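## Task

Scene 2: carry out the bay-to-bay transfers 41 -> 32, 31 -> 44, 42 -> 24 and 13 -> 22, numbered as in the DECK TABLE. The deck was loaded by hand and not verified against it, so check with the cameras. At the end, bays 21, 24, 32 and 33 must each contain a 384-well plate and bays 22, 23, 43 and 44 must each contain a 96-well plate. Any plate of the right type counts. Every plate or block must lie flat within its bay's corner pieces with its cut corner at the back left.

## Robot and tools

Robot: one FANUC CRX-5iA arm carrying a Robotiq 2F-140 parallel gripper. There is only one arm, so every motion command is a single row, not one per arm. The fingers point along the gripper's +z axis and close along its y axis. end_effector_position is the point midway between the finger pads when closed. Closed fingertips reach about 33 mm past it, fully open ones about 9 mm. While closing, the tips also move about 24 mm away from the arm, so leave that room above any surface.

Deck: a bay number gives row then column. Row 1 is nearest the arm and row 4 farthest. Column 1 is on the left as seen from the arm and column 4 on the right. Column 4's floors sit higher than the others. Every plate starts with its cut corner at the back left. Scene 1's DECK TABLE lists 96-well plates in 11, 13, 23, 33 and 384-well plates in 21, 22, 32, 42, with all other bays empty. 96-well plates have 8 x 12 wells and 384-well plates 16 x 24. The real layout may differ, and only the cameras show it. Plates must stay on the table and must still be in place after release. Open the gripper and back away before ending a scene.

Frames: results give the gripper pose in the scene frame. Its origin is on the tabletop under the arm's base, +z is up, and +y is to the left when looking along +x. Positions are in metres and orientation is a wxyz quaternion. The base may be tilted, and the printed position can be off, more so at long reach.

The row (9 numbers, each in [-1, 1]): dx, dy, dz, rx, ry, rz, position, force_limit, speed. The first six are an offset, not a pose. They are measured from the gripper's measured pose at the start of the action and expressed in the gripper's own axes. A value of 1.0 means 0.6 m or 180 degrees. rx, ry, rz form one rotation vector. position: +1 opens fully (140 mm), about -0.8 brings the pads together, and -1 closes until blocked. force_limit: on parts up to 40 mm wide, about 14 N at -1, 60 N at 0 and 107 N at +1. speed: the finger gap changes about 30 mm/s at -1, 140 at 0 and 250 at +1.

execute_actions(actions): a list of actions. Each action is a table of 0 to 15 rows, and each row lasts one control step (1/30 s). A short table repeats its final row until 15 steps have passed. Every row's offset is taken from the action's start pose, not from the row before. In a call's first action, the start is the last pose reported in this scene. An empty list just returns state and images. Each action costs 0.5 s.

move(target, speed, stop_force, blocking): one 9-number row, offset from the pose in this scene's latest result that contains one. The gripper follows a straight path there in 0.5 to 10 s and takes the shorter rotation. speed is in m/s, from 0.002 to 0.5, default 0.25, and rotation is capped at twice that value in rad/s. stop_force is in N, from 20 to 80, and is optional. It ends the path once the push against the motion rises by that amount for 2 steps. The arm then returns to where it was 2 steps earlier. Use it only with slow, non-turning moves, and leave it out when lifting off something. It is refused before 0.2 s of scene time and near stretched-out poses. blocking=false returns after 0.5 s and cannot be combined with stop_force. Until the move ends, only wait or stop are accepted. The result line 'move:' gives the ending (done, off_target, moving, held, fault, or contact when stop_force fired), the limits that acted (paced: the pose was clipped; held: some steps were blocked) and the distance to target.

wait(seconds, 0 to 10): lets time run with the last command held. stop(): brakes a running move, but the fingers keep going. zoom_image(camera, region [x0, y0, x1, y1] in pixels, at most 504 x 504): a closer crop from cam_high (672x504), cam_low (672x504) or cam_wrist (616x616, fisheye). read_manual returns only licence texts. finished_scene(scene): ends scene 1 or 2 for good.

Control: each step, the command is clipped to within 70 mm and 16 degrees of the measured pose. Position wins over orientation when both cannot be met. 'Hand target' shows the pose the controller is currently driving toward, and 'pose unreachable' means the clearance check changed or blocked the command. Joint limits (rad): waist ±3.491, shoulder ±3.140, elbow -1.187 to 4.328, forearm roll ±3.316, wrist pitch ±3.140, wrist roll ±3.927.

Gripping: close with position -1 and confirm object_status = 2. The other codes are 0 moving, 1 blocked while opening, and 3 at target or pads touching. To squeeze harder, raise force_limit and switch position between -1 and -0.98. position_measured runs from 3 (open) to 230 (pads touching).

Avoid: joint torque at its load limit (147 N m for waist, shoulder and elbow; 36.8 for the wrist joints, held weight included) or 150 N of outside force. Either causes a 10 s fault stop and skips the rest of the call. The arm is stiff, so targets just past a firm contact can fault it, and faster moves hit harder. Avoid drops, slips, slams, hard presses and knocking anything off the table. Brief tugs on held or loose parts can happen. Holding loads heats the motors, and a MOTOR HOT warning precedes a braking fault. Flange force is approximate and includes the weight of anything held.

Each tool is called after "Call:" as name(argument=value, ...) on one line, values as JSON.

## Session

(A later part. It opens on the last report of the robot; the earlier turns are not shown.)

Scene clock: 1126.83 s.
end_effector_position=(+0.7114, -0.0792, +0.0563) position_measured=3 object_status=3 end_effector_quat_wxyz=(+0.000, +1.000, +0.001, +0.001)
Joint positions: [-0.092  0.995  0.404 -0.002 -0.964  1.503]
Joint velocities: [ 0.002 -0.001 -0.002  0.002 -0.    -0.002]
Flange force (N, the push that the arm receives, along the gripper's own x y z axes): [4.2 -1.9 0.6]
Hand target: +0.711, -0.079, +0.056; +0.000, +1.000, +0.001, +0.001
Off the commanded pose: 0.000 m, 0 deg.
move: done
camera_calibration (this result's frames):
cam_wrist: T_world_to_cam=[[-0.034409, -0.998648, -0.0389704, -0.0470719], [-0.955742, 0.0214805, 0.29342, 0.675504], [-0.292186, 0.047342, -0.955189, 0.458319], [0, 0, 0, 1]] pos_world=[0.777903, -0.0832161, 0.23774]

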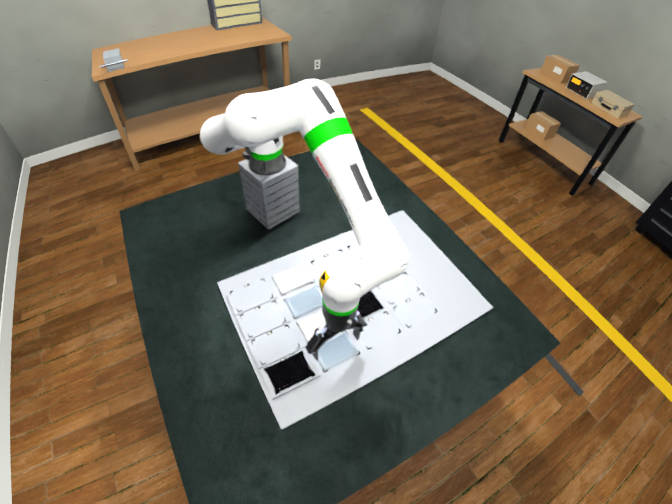

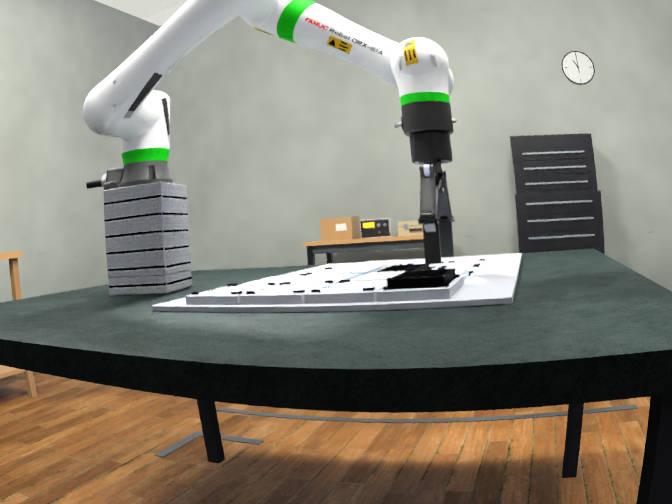

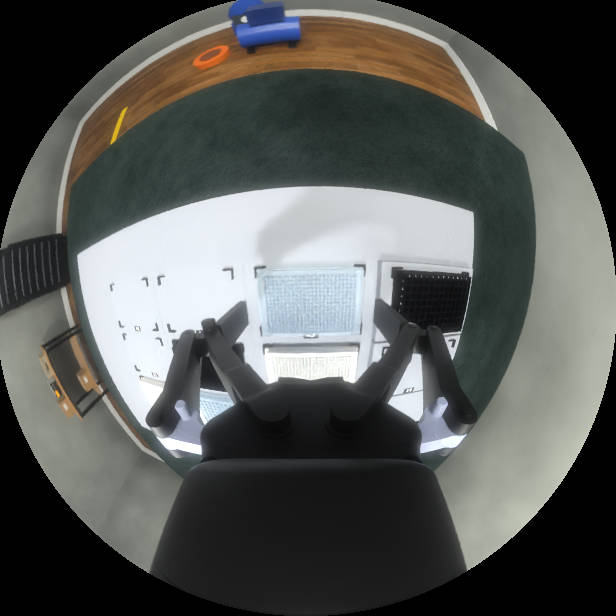

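Call:
execute_actions(actions=[[[0,-0.00005,0.00063,0,0,0,1,-0.3,0.3],[0,-0.0001,0.00405,0,0,0,1,-0.3,0.3],[0,-0.0002,0.01078,0,0,0,1,-0.3,0.3],[-0.00005,-0.00025,0.01958,0,0,0,1,-0.3,0.3],[-0.00007,-0.00025,0.02839,0,0,0,1,-0.3,0.3],[-0.0001,-0.00025,0.03511,0,0,0,1,-0.3,0.3],[-0.0001,-0.00025,0.03854,0,0,0,1,-0.3,0.3],[-0.0001,-0.00025,0.03917,0,0,0,-1,-0.3,-0.3],[-0.0001,-0.00025,0.03917,0,0,0,-1,-0.3,-0.3],[-0.0001,-0.00025,0.03917,0,0,0,-1,-0.3,-0.3],[-0.0001,-0.00025,0.03917,0,0,0,-1,-0.3,-0.3],[-0.0001,-0.00025,0.03917,0,0,0,-1,-0.3,-0.3],[-0.0001,-0.00025,0.03917,0,0,0,-1,-0.3,-0.3],[-0.0001,-0.00025,0.03917,0,0,0,-1,-0.3,-0.3],[0.00005,-0.00025,-0.0303,0,0,0,-1,-0.3,-0.3]]])

Call:
zoom_image(camera="cam_wrist", region=[235, 240, 295, 300])

Call:
zoom_image(camera="cam_wrist", region=[335, 240, 395, 300])

Scene clock: 1214.70 s.
end_effector_position=(+0.7116, -0.0791, +0.0335) position_measured=38 object_status=0 end_effector_quat_wxyz=(+0.000, +1.000, +0.001, +0.002)
Joint positions: [-0.091  1.031  0.41  -0.002 -0.934  1.503]
Joint velocities: [ 0.001 -0.016  0.001  0.001  0.004  0.   ]
Flange force (N, the push that the arm receives, along the gripper's own x y z axes): [-6.5 -0.4 -31.0]
Hand target: +0.712, -0.079, +0.072; +0.000, +1.000, +0.001, +0.001
Off the commanded pose: 0.041 m, 0 deg.
Step readings (end_effector_position):
0: (+0.7114, -0.0791, +0.0564)
1: (+0.7114, -0.0791, +0.0564)
2: (+0.7114, -0.0791, +0.0563)
4: (+0.7115, -0.0791, +0.0541)
8: (+0.7111, -0.0791, +0.0403)
15: end_effector_position above
camera_calibration (this result's frames):
cam_wrist: T_world_to_cam=[[-0.0344037, -0.99865, -0.0389153, -0.0478709], [-0.955899, 0.021517, 0.292906, 0.68258], [-0.291674, 0.0472762, -0.955349, 0.436252], [0, 0, 0, 1]] pos_world=[0.778073, -0.0831177, 0.214978]

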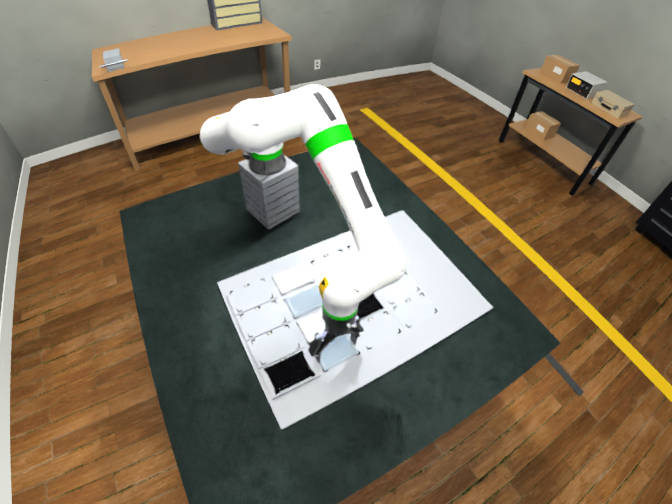

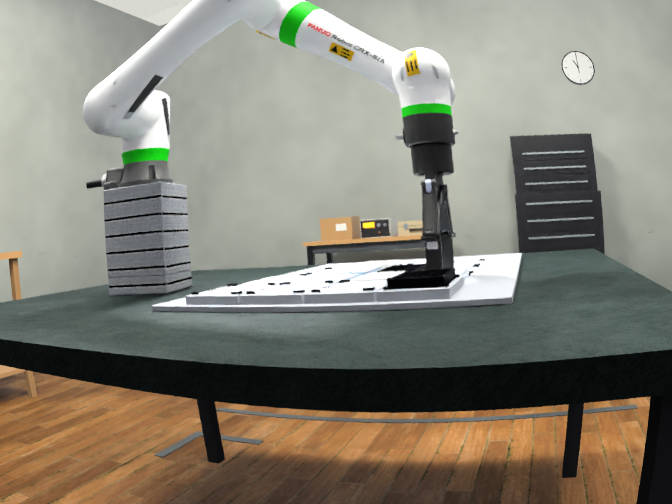

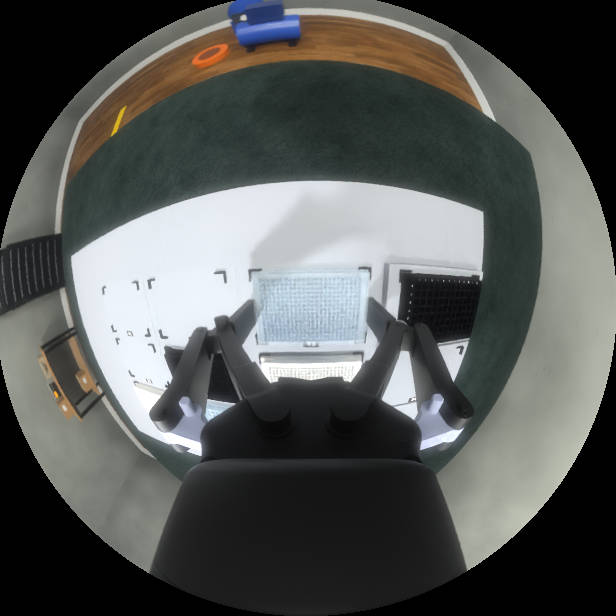

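Region (235, 240, 295, 300) of cam_wrist's 616x616 image, scaled by 8.400, with more detail than that image has.

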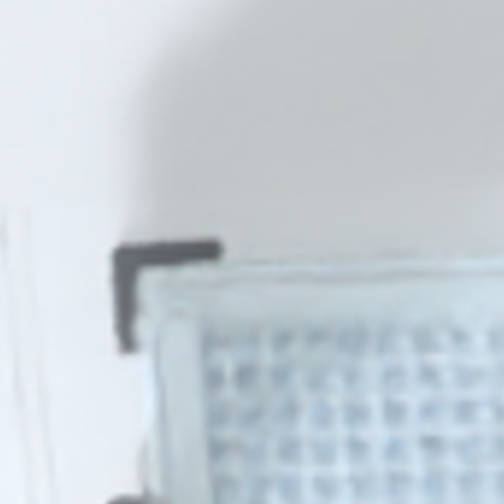

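Region (335, 240, 395, 300) of cam_wrist's 616x616 image, scaled by 8.400, with more detail than that image has.

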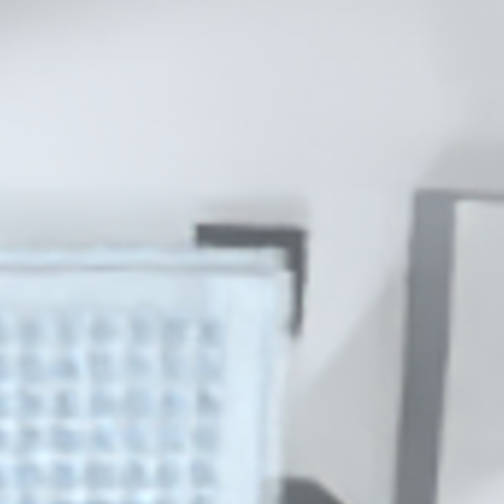

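Call:
wait(seconds=0)

Call:
zoom_image(camera="cam_low", region=[360, 210, 500, 310])

Call:
zoom_image(camera="cam_wrist", region=[235, 240, 295, 300])

Call:
zoom_image(camera="cam_wrist", region=[335, 240, 395, 300])

Scene clock: 1233.83 s.
end_effector_position=(+0.7119, -0.0792, +0.0724) position_measured=38 object_status=2 end_effector_quat_wxyz=(+0.000, +1.000, +0.001, +0.001)
Joint positions: [-0.092  0.973  0.404 -0.002 -0.987  1.503]
Joint velocities: [ 0.    -0.    -0.001 -0.     0.001  0.001]
Flange force (N, the push that the arm receives, along the gripper's own x y z axes): [1.0 -1.5 2.1]
Hand target: +0.712, -0.079, +0.072; +0.000, +1.000, +0.001, +0.001
Off the commanded pose: 0.002 m, 0 deg.
camera_calibration (this result's frames):
cam_wrist: T_world_to_cam=[[-0.0343516, -0.998651, -0.0389289, -0.046538], [-0.955822, 0.0214505, 0.293162, 0.671334], [-0.291931, 0.0472797, -0.95527, 0.473569], [0, 0, 0, 1]] pos_world=[0.778327, -0.0832659, 0.253765]

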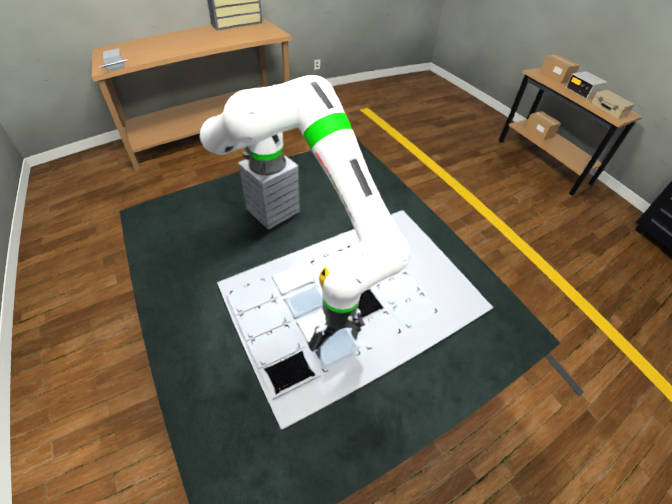

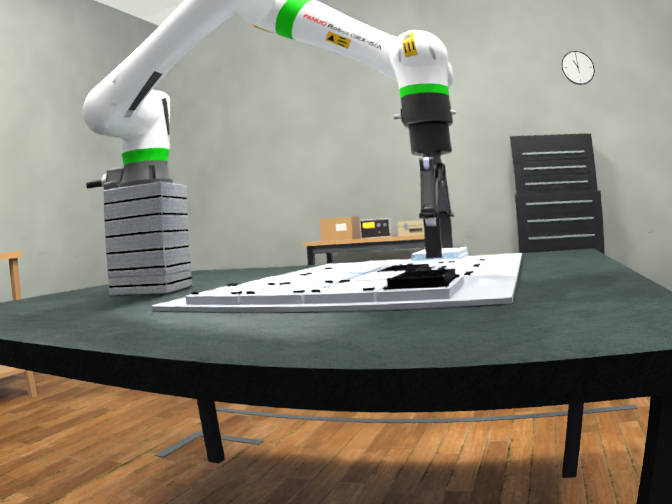

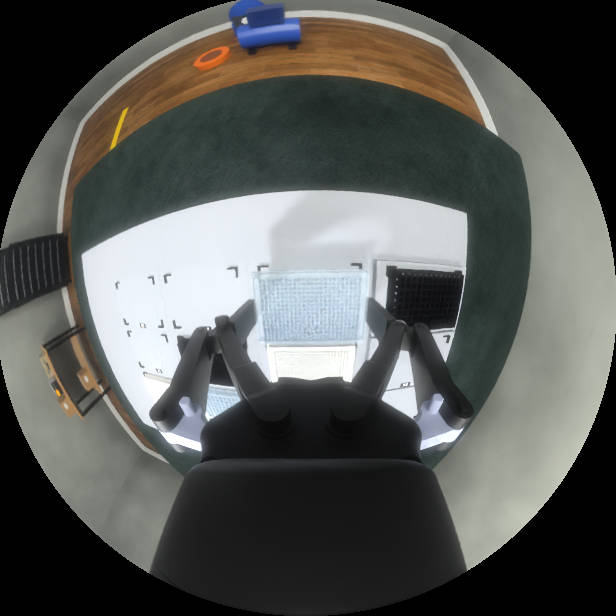

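Region (360, 210, 500, 310) of cam_low's 672x504 image, scaled by 3.600, with more detail than that image has; it fills the top 360 rows of this view, and the rest is white.

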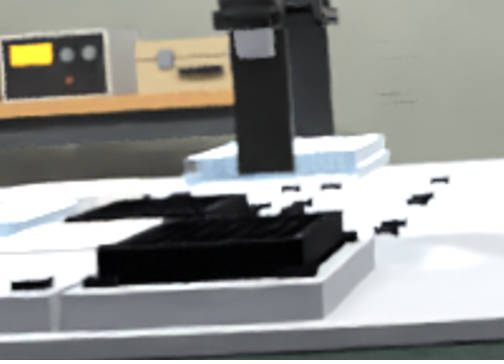

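Region (235, 240, 295, 300) of cam_wrist's 616x616 image, scaled by 8.400, with more detail than that image has.

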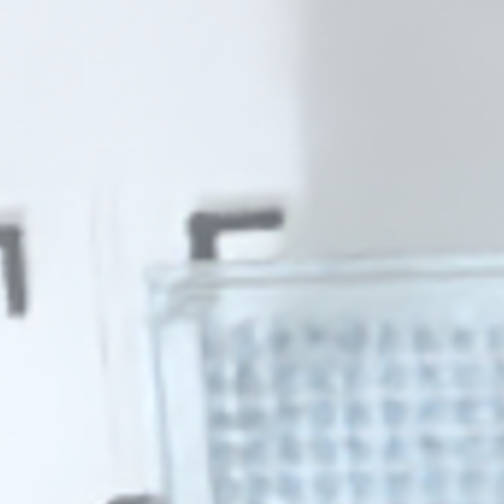

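Region (335, 240, 395, 300) of cam_wrist's 616x616 image, scaled by 8.400, with more detail than that image has.

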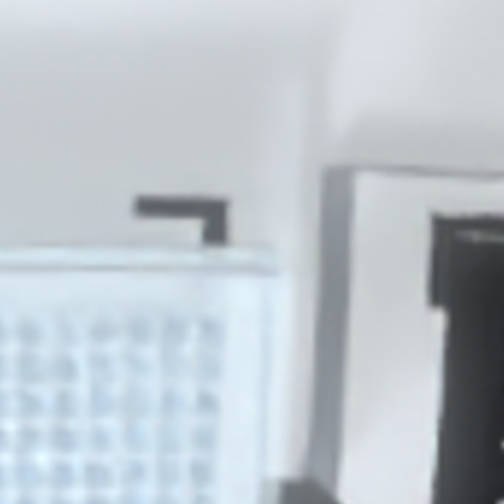

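Call:
move(target=[-0.35738, 0.27358, 0.01881, 0, 0, 0, -1, -0.3, -0.3], speed=0.45)

Call:
zoom_image(camera="cam_wrist", region=[235, 240, 295, 300])

Call:
zoom_image(camera="cam_wrist", region=[335, 240, 395, 300])

Call:
zoom_image(camera="cam_low", region=[220, 240, 360, 320])

Scene clock: 1263.60 s.
end_effector_position=(+0.4980, -0.2441, +0.0607) position_measured=38 object_status=2 end_effector_quat_wxyz=(+0.000, +1.000, +0.001, +0.002)
Joint positions: [-0.384  0.693 -0.183 -0.009 -0.68   1.801]
Joint velocities: [-0.002 -0.001 -0.001 -0.001  0.001  0.003]
Flange force (N, the push that the arm receives, along the gripper's own x y z axes): [0.4 1.6 1.9]
Hand target: +0.498, -0.244, +0.061; +0.000, +1.000, +0.001, +0.002
Off the commanded pose: 0.000 m, 0 deg.
move: done; limits=paced
camera_calibration (this result's frames):
cam_wrist: T_world_to_cam=[[-0.0349116, -0.998661, -0.0381628, -0.218724], [-0.955939, 0.022232, 0.292723, 0.474161], [-0.291483, 0.0467007, -0.955435, 0.407462], [0, 0, 0, 1]] pos_world=[0.564401, -0.248002, 0.242159]

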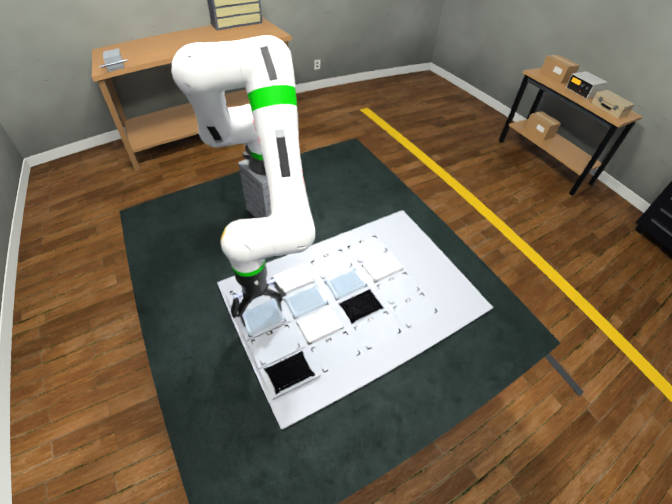

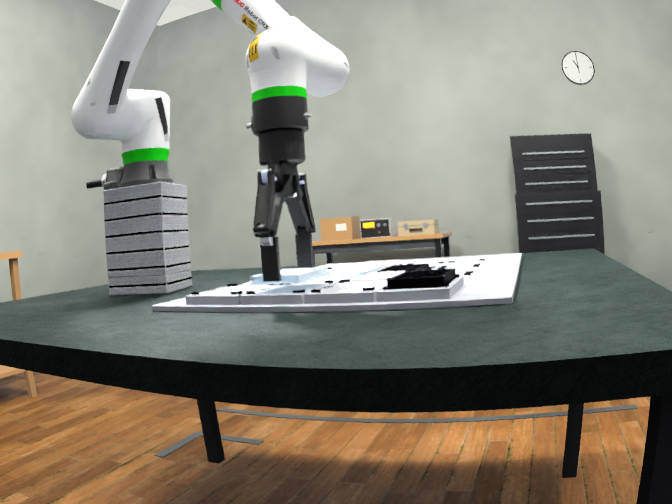

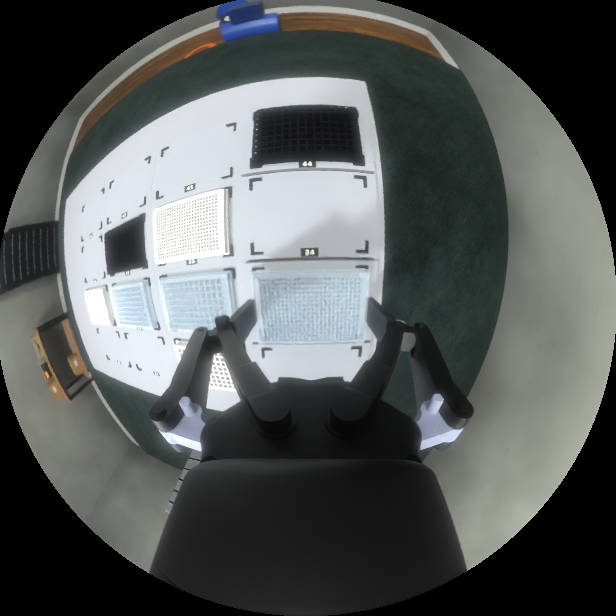

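Region (235, 240, 295, 300) of cam_wrist's 616x616 image, scaled by 8.400, with more detail than that image has.

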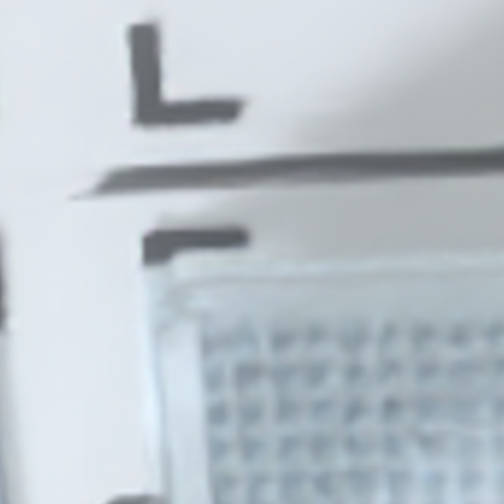

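Region (335, 240, 395, 300) of cam_wrist's 616x616 image, scaled by 8.400, with more detail than that image has.

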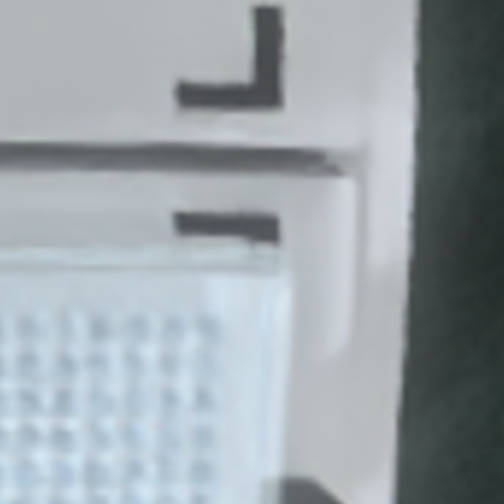

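Region (220, 240, 360, 320) of cam_low's 672x504 image, scaled by 3.600, with more detail than that image has; it fills the top 288 rows of this view, and the rest is white.

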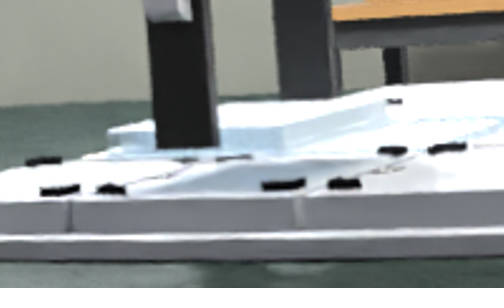

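Call:
execute_actions(actions=[[[0,0,0.00051,0,0,-0.0001,-1,-0.3,-0.3],[0,0,0.00316,0,0,-0.0002,-1,-0.3,-0.3],[0,0,0.00803,0,0,-0.0003,-1,-0.3,-0.3],[0,0,0.0138,0,0,-0.0004,-1,-0.3,-0.3],[-0.00005,0,0.01867,0,0,-0.0004,-1,-0.3,-0.3],[-0.00005,0,0.02132,0,0,-0.0004,-1,-0.3,-0.3],[-0.00005,0,0.02183,0,0,-0.0004,-1,-0.3,-0.3],[-0.00005,0,0.02183,0,0,-0.0004,-1,-0.3,-0.3],[-0.00005,0,0.02183,0,0,-0.0004,-1,-0.3,-0.3],[-0.00005,0,0.02183,0,0,-0.0004,-1,-0.3,-0.3],[-0.00005,0,0.02183,0,0,-0.0004,1,-0.3,0.3],[-0.00005,0,0.02183,0,0,-0.0004,1,-0.3,0.3],[-0.00005,0,0.02183,0,0,-0.0004,1,-0.3,0.3],[-0.00005,0,0.0145,0,0,-0.0004,1,-0.3,0.3],[0,0,-0.01467,0,0,-0.0004,1,-0.3,0.3]]])

Call:
zoom_image(camera="cam_wrist", region=[235, 240, 295, 300])

Call:
zoom_image(camera="cam_wrist", region=[335, 240, 395, 300])

Scene clock: 1318.53 s.
end_effector_position=(+0.4981, -0.2442, +0.0486) position_measured=7 object_status=0 end_effector_quat_wxyz=(+0.000, +1.000, +0.002, +0.002)
Joint positions: [-0.384  0.716 -0.181 -0.009 -0.658  1.802]
Joint velocities: [ 0.002 -0.1   -0.009 -0.002 -0.103  0.   ]
Flange force (N, the push that the arm receives, along the gripper's own x y z axes): [3.6 2.7 19.3]
Hand target: +0.498, -0.244, +0.069; +0.001, +1.000, +0.002, +0.002
Off the commanded pose: 0.021 m, 0 deg.
Step readings (end_effector_position):
0: (+0.4980, -0.2441, +0.0607)
1: (+0.4980, -0.2441, +0.0607)
2: (+0.4980, -0.2441, +0.0607)
4: (+0.4980, -0.2441, +0.0589)
8: (+0.4978, -0.2442, +0.0505)
15: end_effector_position above
camera_calibration (this result's frames):
cam_wrist: T_world_to_cam=[[-0.0338482, -0.9987, -0.0381022, -0.219854], [-0.956018, 0.0212408, 0.292538, 0.477587], [-0.291349, 0.0463283, -0.955494, 0.395778], [0, 0, 0, 1]] pos_world=[0.56445, -0.248049, 0.230074]

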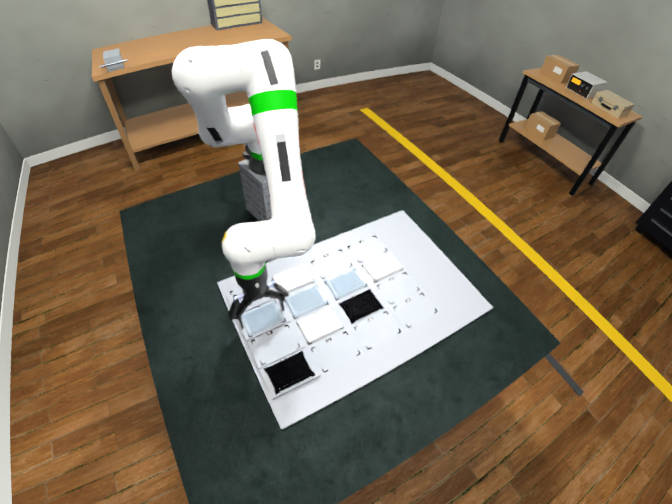

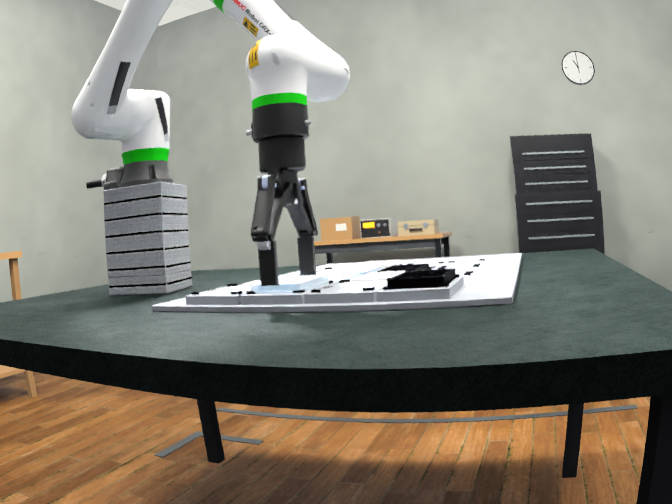

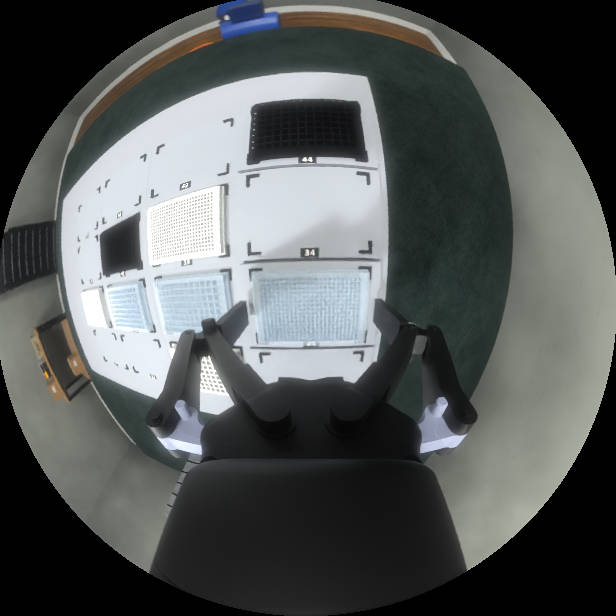

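Region (235, 240, 295, 300) of cam_wrist's 616x616 image, scaled by 8.400, with more detail than that image has.

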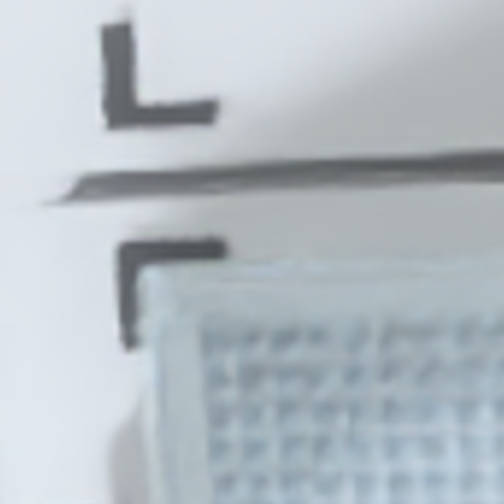

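Region (335, 240, 395, 300) of cam_wrist's 616x616 image, scaled by 8.400, with more detail than that image has.

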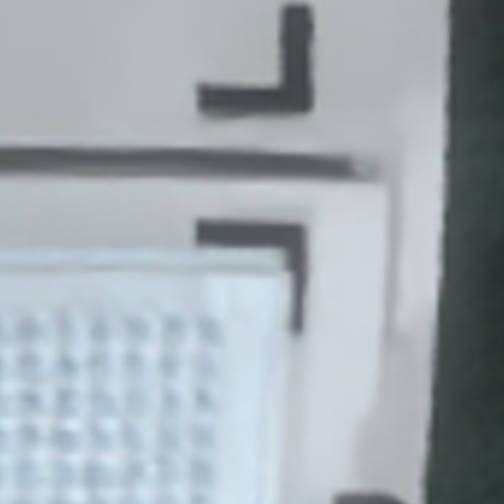

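Call:
wait(seconds=0)

Call:
zoom_image(camera="cam_low", region=[220, 240, 360, 320])

Call:
zoom_image(camera="cam_wrist", region=[230, 240, 400, 360])

Scene clock: 1323.53 s.
end_effector_position=(+0.4980, -0.2442, +0.0685) position_measured=3 object_status=3 end_effector_quat_wxyz=(+0.001, +1.000, +0.002, +0.002)
Joint positions: [-0.384  0.678 -0.184 -0.009 -0.694  1.802]
Joint velocities: [-0.     0.    -0.    -0.     0.001  0.   ]
Flange force (N, the push that the arm receives, along the gripper's own x y z axes): [-1.1 -3.1 0.3]
Hand target: +0.498, -0.244, +0.069; +0.001, +1.000, +0.002, +0.002
Off the commanded pose: 0.001 m, 0 deg.
camera_calibration (this result's frames):
cam_wrist: T_world_to_cam=[[-0.0336327, -0.99871, -0.0380294, -0.219191], [-0.956023, 0.0210558, 0.292535, 0.47167], [-0.291357, 0.0461957, -0.955498, 0.414751], [0, 0, 0, 1]] pos_world=[0.564396, -0.248, 0.249978]

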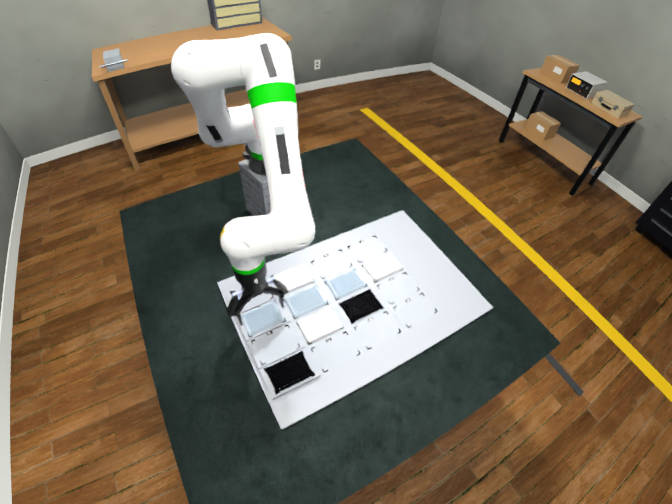

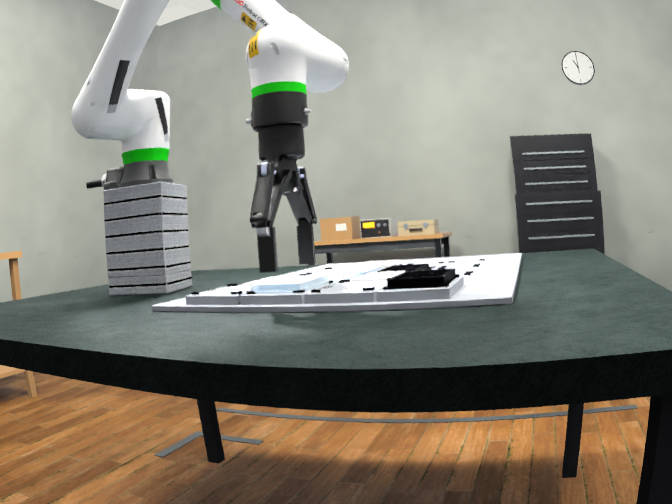

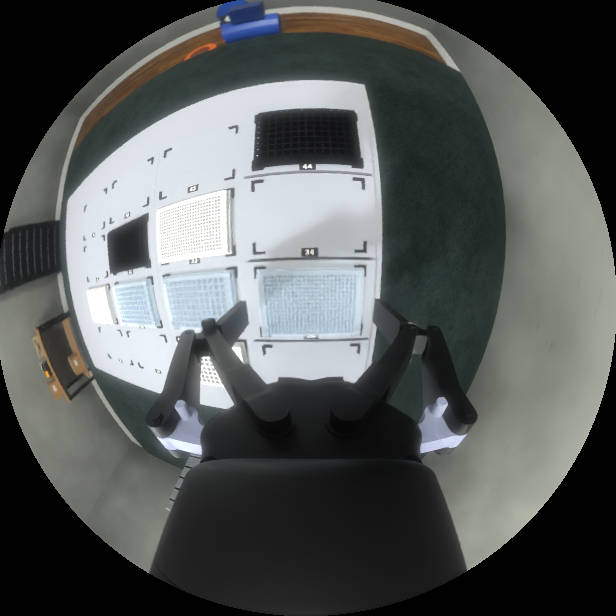

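Region (220, 240, 360, 320) of cam_low's 672x504 image, scaled by 3.600, with more detail than that image has; it fills the top 288 rows of this view, and the rest is white.

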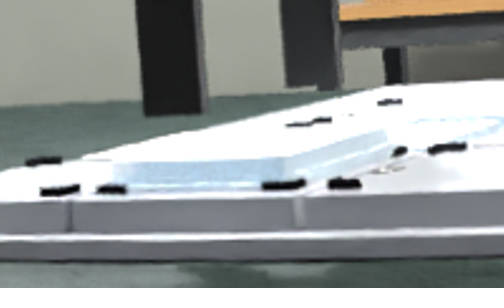

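Region (230, 240, 400, 360) of cam_wrist's 616x616 image, scaled by 2.965, with more detail than that image has; it fills the top 356 rows of this view, and the rest is white.

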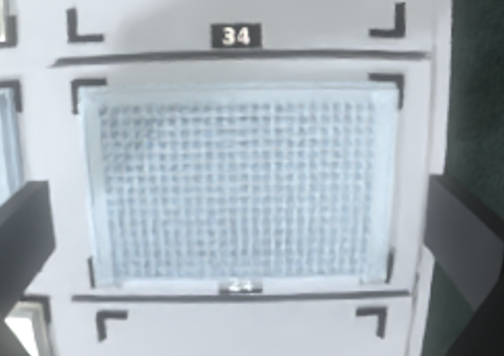

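Call:
move(target=[-0.1791, -0.27407, 0.03561, 0.0003, 0, 0, 1, -0.3, 0.3], speed=0.45)

Call:
zoom_image(camera="cam_wrist", region=[235, 240, 295, 300])

Call:
zoom_image(camera="cam_wrist", region=[335, 240, 395, 300])

Call:
zoom_image(camera="cam_wrist", region=[200, 230, 430, 370])

Scene clock: 1354.93 s.
end_effector_position=(+0.3899, -0.0804, +0.0462) position_measured=3 object_status=3 end_effector_quat_wxyz=(+0.000, +1.000, +0.002, +0.001)
Joint positions: [-0.034  0.496 -0.647 -0.002 -0.412  1.447]
Joint velocities: [ 0.008 -0.001 -0.008  0.013  0.004 -0.021]
Flange force (N, the push that the arm receives, along the gripper's own x y z axes): [0.3 -0.6 -3.6]
Hand target: +0.390, -0.080, +0.046; +0.000, +1.000, +0.002, +0.001
Off the commanded pose: 0.000 m, 0 deg.
move: done; limits=paced
camera_calibration (this result's frames):
cam_wrist: T_world_to_cam=[[-0.0339843, -0.998661, -0.0389948, -0.0599017], [-0.955842, 0.0210816, 0.293123, 0.37126], [-0.291908, 0.0472345, -0.955279, 0.354675], [0, 0, 0, 1]] pos_world=[0.456363, -0.0844012, 0.227654]

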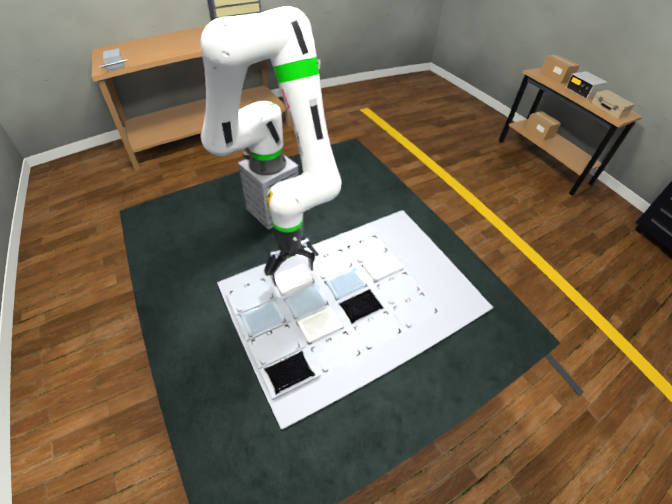

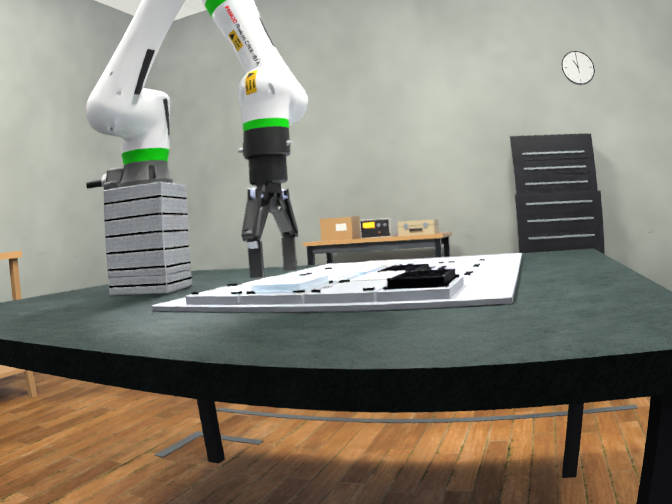

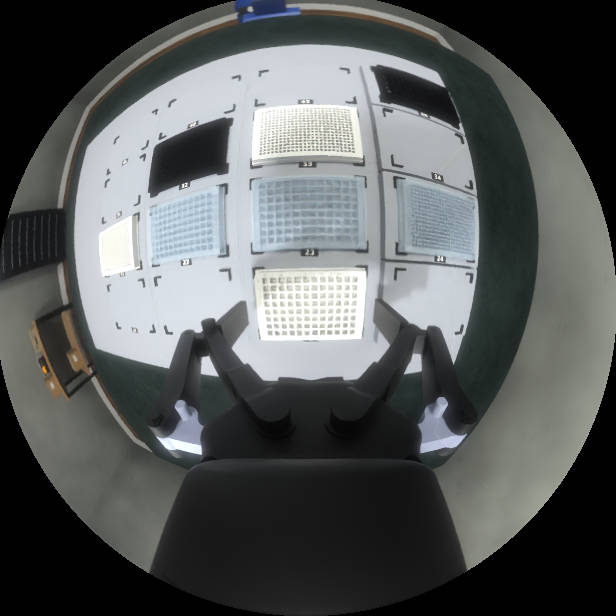

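Region (235, 240, 295, 300) of cam_wrist's 616x616 image, scaled by 8.400, with more detail than that image has.

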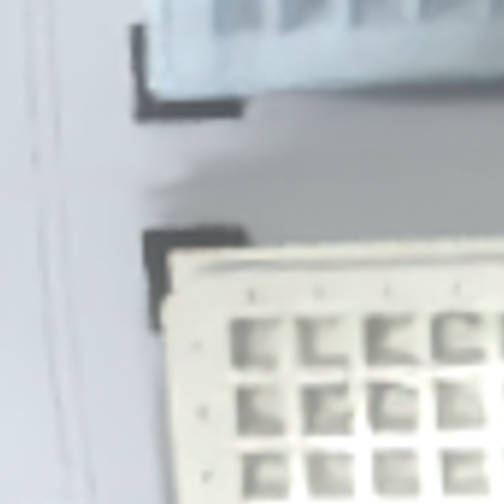

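Region (335, 240, 395, 300) of cam_wrist's 616x616 image, scaled by 8.400, with more detail than that image has.

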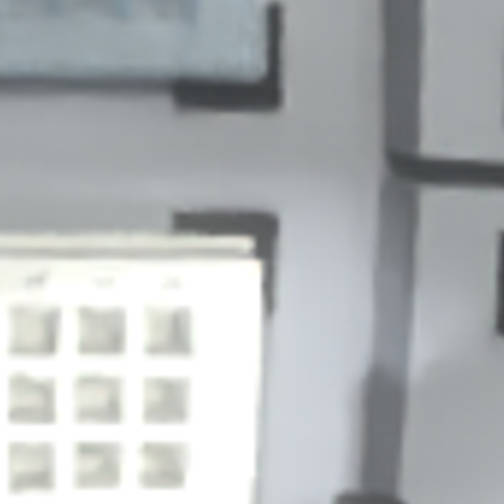

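Region (200, 230, 430, 370) of cam_wrist's 616x616 image, scaled by 2.191, with more detail than that image has; it fills the top 307 rows of this view, and the rest is white.

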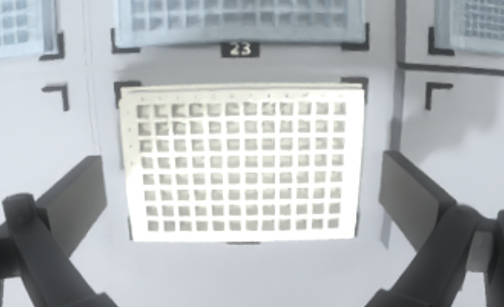

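Call:
execute_actions(actions=[[[0,-0.0002,0.00089,0,0,0,1,-0.3,0.3],[0,-0.00033,0.00525,0,0,0,1,-0.3,0.3],[0,-0.00033,0.0125,0,0,0,1,-0.3,0.3],[-0.00005,-0.00033,0.01975,0,0,0,1,-0.3,0.3],[-0.00007,-0.00033,0.02411,0,0,0,1,-0.3,0.3],[-0.00007,-0.00033,0.025,0,0,0,1,-0.3,0.3],[-0.00007,-0.00033,0.025,0,0,0,1,-0.3,0.3],[-0.00007,-0.00033,0.025,0,0,0,-1,-0.3,-0.3],[-0.00007,-0.00033,0.025,0,0,0,-1,-0.3,-0.3],[-0.00007,-0.00033,0.025,0,0,0,-1,-0.3,-0.3],[-0.00007,-0.00033,0.025,0,0,0,-1,-0.3,-0.3],[-0.00007,-0.00033,0.025,0,0,0,-1,-0.3,-0.3],[-0.00007,-0.00033,0.025,0,0,0,-1,-0.3,-0.3],[-0.00007,-0.00033,0.025,0,0,0,-1,-0.3,-0.3],[0,-0.00033,-0.0123,0,0,0,-1,-0.3,-0.3]]])

Call:
zoom_image(camera="cam_wrist", region=[235, 240, 295, 300])

Call:
zoom_image(camera="cam_wrist", region=[335, 240, 395, 300])

Scene clock: 1397.07 s.
end_effector_position=(+0.3900, -0.0802, +0.0315) position_measured=37 object_status=0 end_effector_quat_wxyz=(+0.000, +1.000, +0.002, +0.001)
Joint positions: [-0.033  0.538 -0.642 -0.002 -0.375  1.446]
Joint velocities: [ 0.    -0.011  0.    -0.001  0.001 -0.   ]
Flange force (N, the push that the arm receives, along the gripper's own x y z axes): [-7.4 -8.2 -44.7]
Hand target: +0.390, -0.080, +0.052; +0.000, +1.000, +0.002, +0.002
Off the commanded pose: 0.022 m, 0 deg.
Step readings (end_effector_position):
0: (+0.3899, -0.0803, +0.0462)
1: (+0.3899, -0.0803, +0.0462)
2: (+0.3899, -0.0803, +0.0461)
4: (+0.3900, -0.0803, +0.0438)
8: (+0.3897, -0.0802, +0.0342)
15: end_effector_position above
camera_calibration (this result's frames):
cam_wrist: T_world_to_cam=[[-0.0339997, -0.998662, -0.0389547, -0.0602931], [-0.95588, 0.0211142, 0.292997, 0.37568], [-0.291782, 0.0471978, -0.95532, 0.34053], [0, 0, 0, 1]] pos_world=[0.456416, -0.084217, 0.212893]

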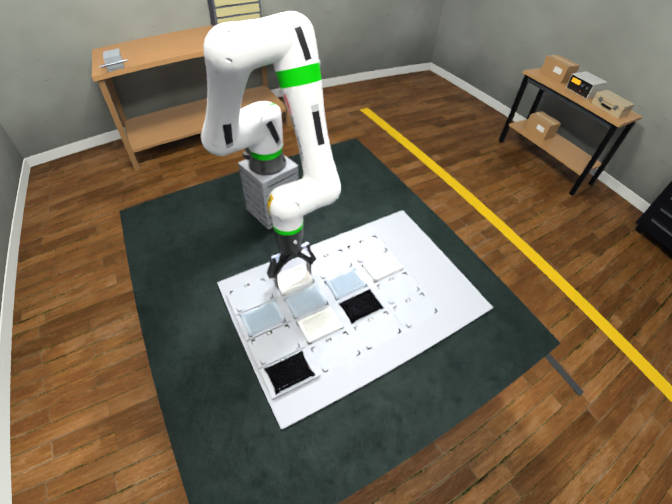

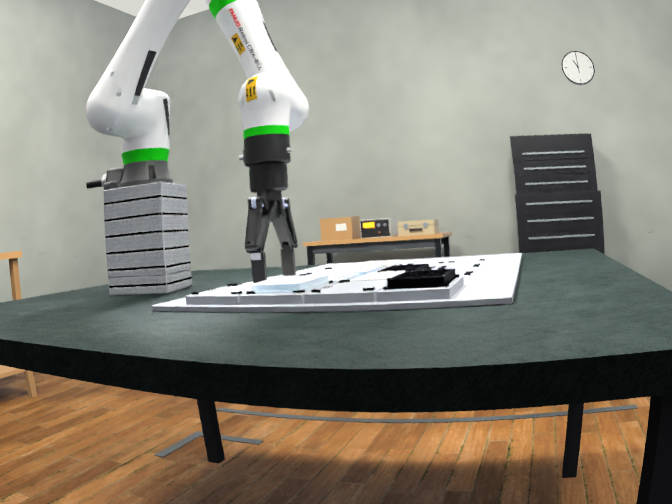

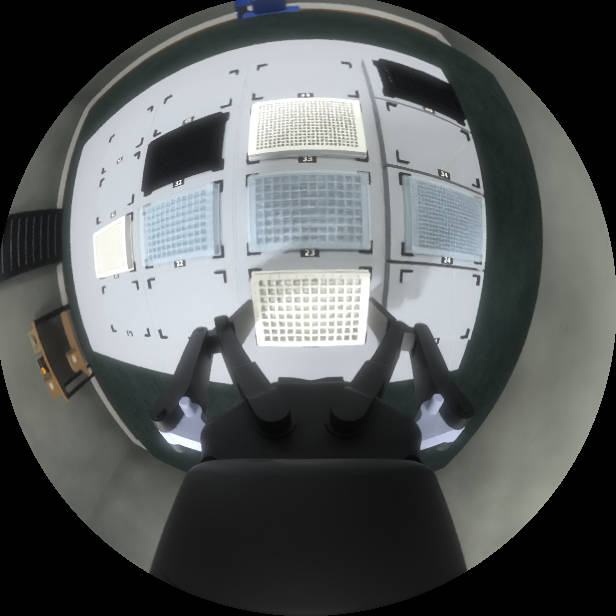

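Region (235, 240, 295, 300) of cam_wrist's 616x616 image, scaled by 8.400, with more detail than that image has.

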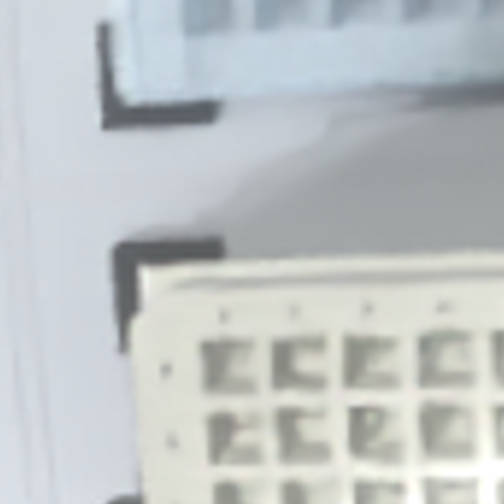

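Region (335, 240, 395, 300) of cam_wrist's 616x616 image, scaled by 8.400, with more detail than that image has.

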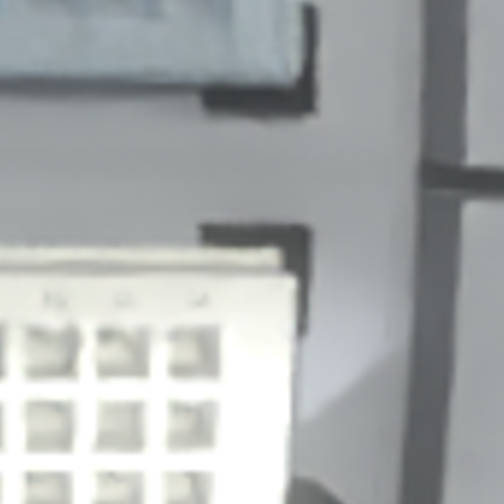

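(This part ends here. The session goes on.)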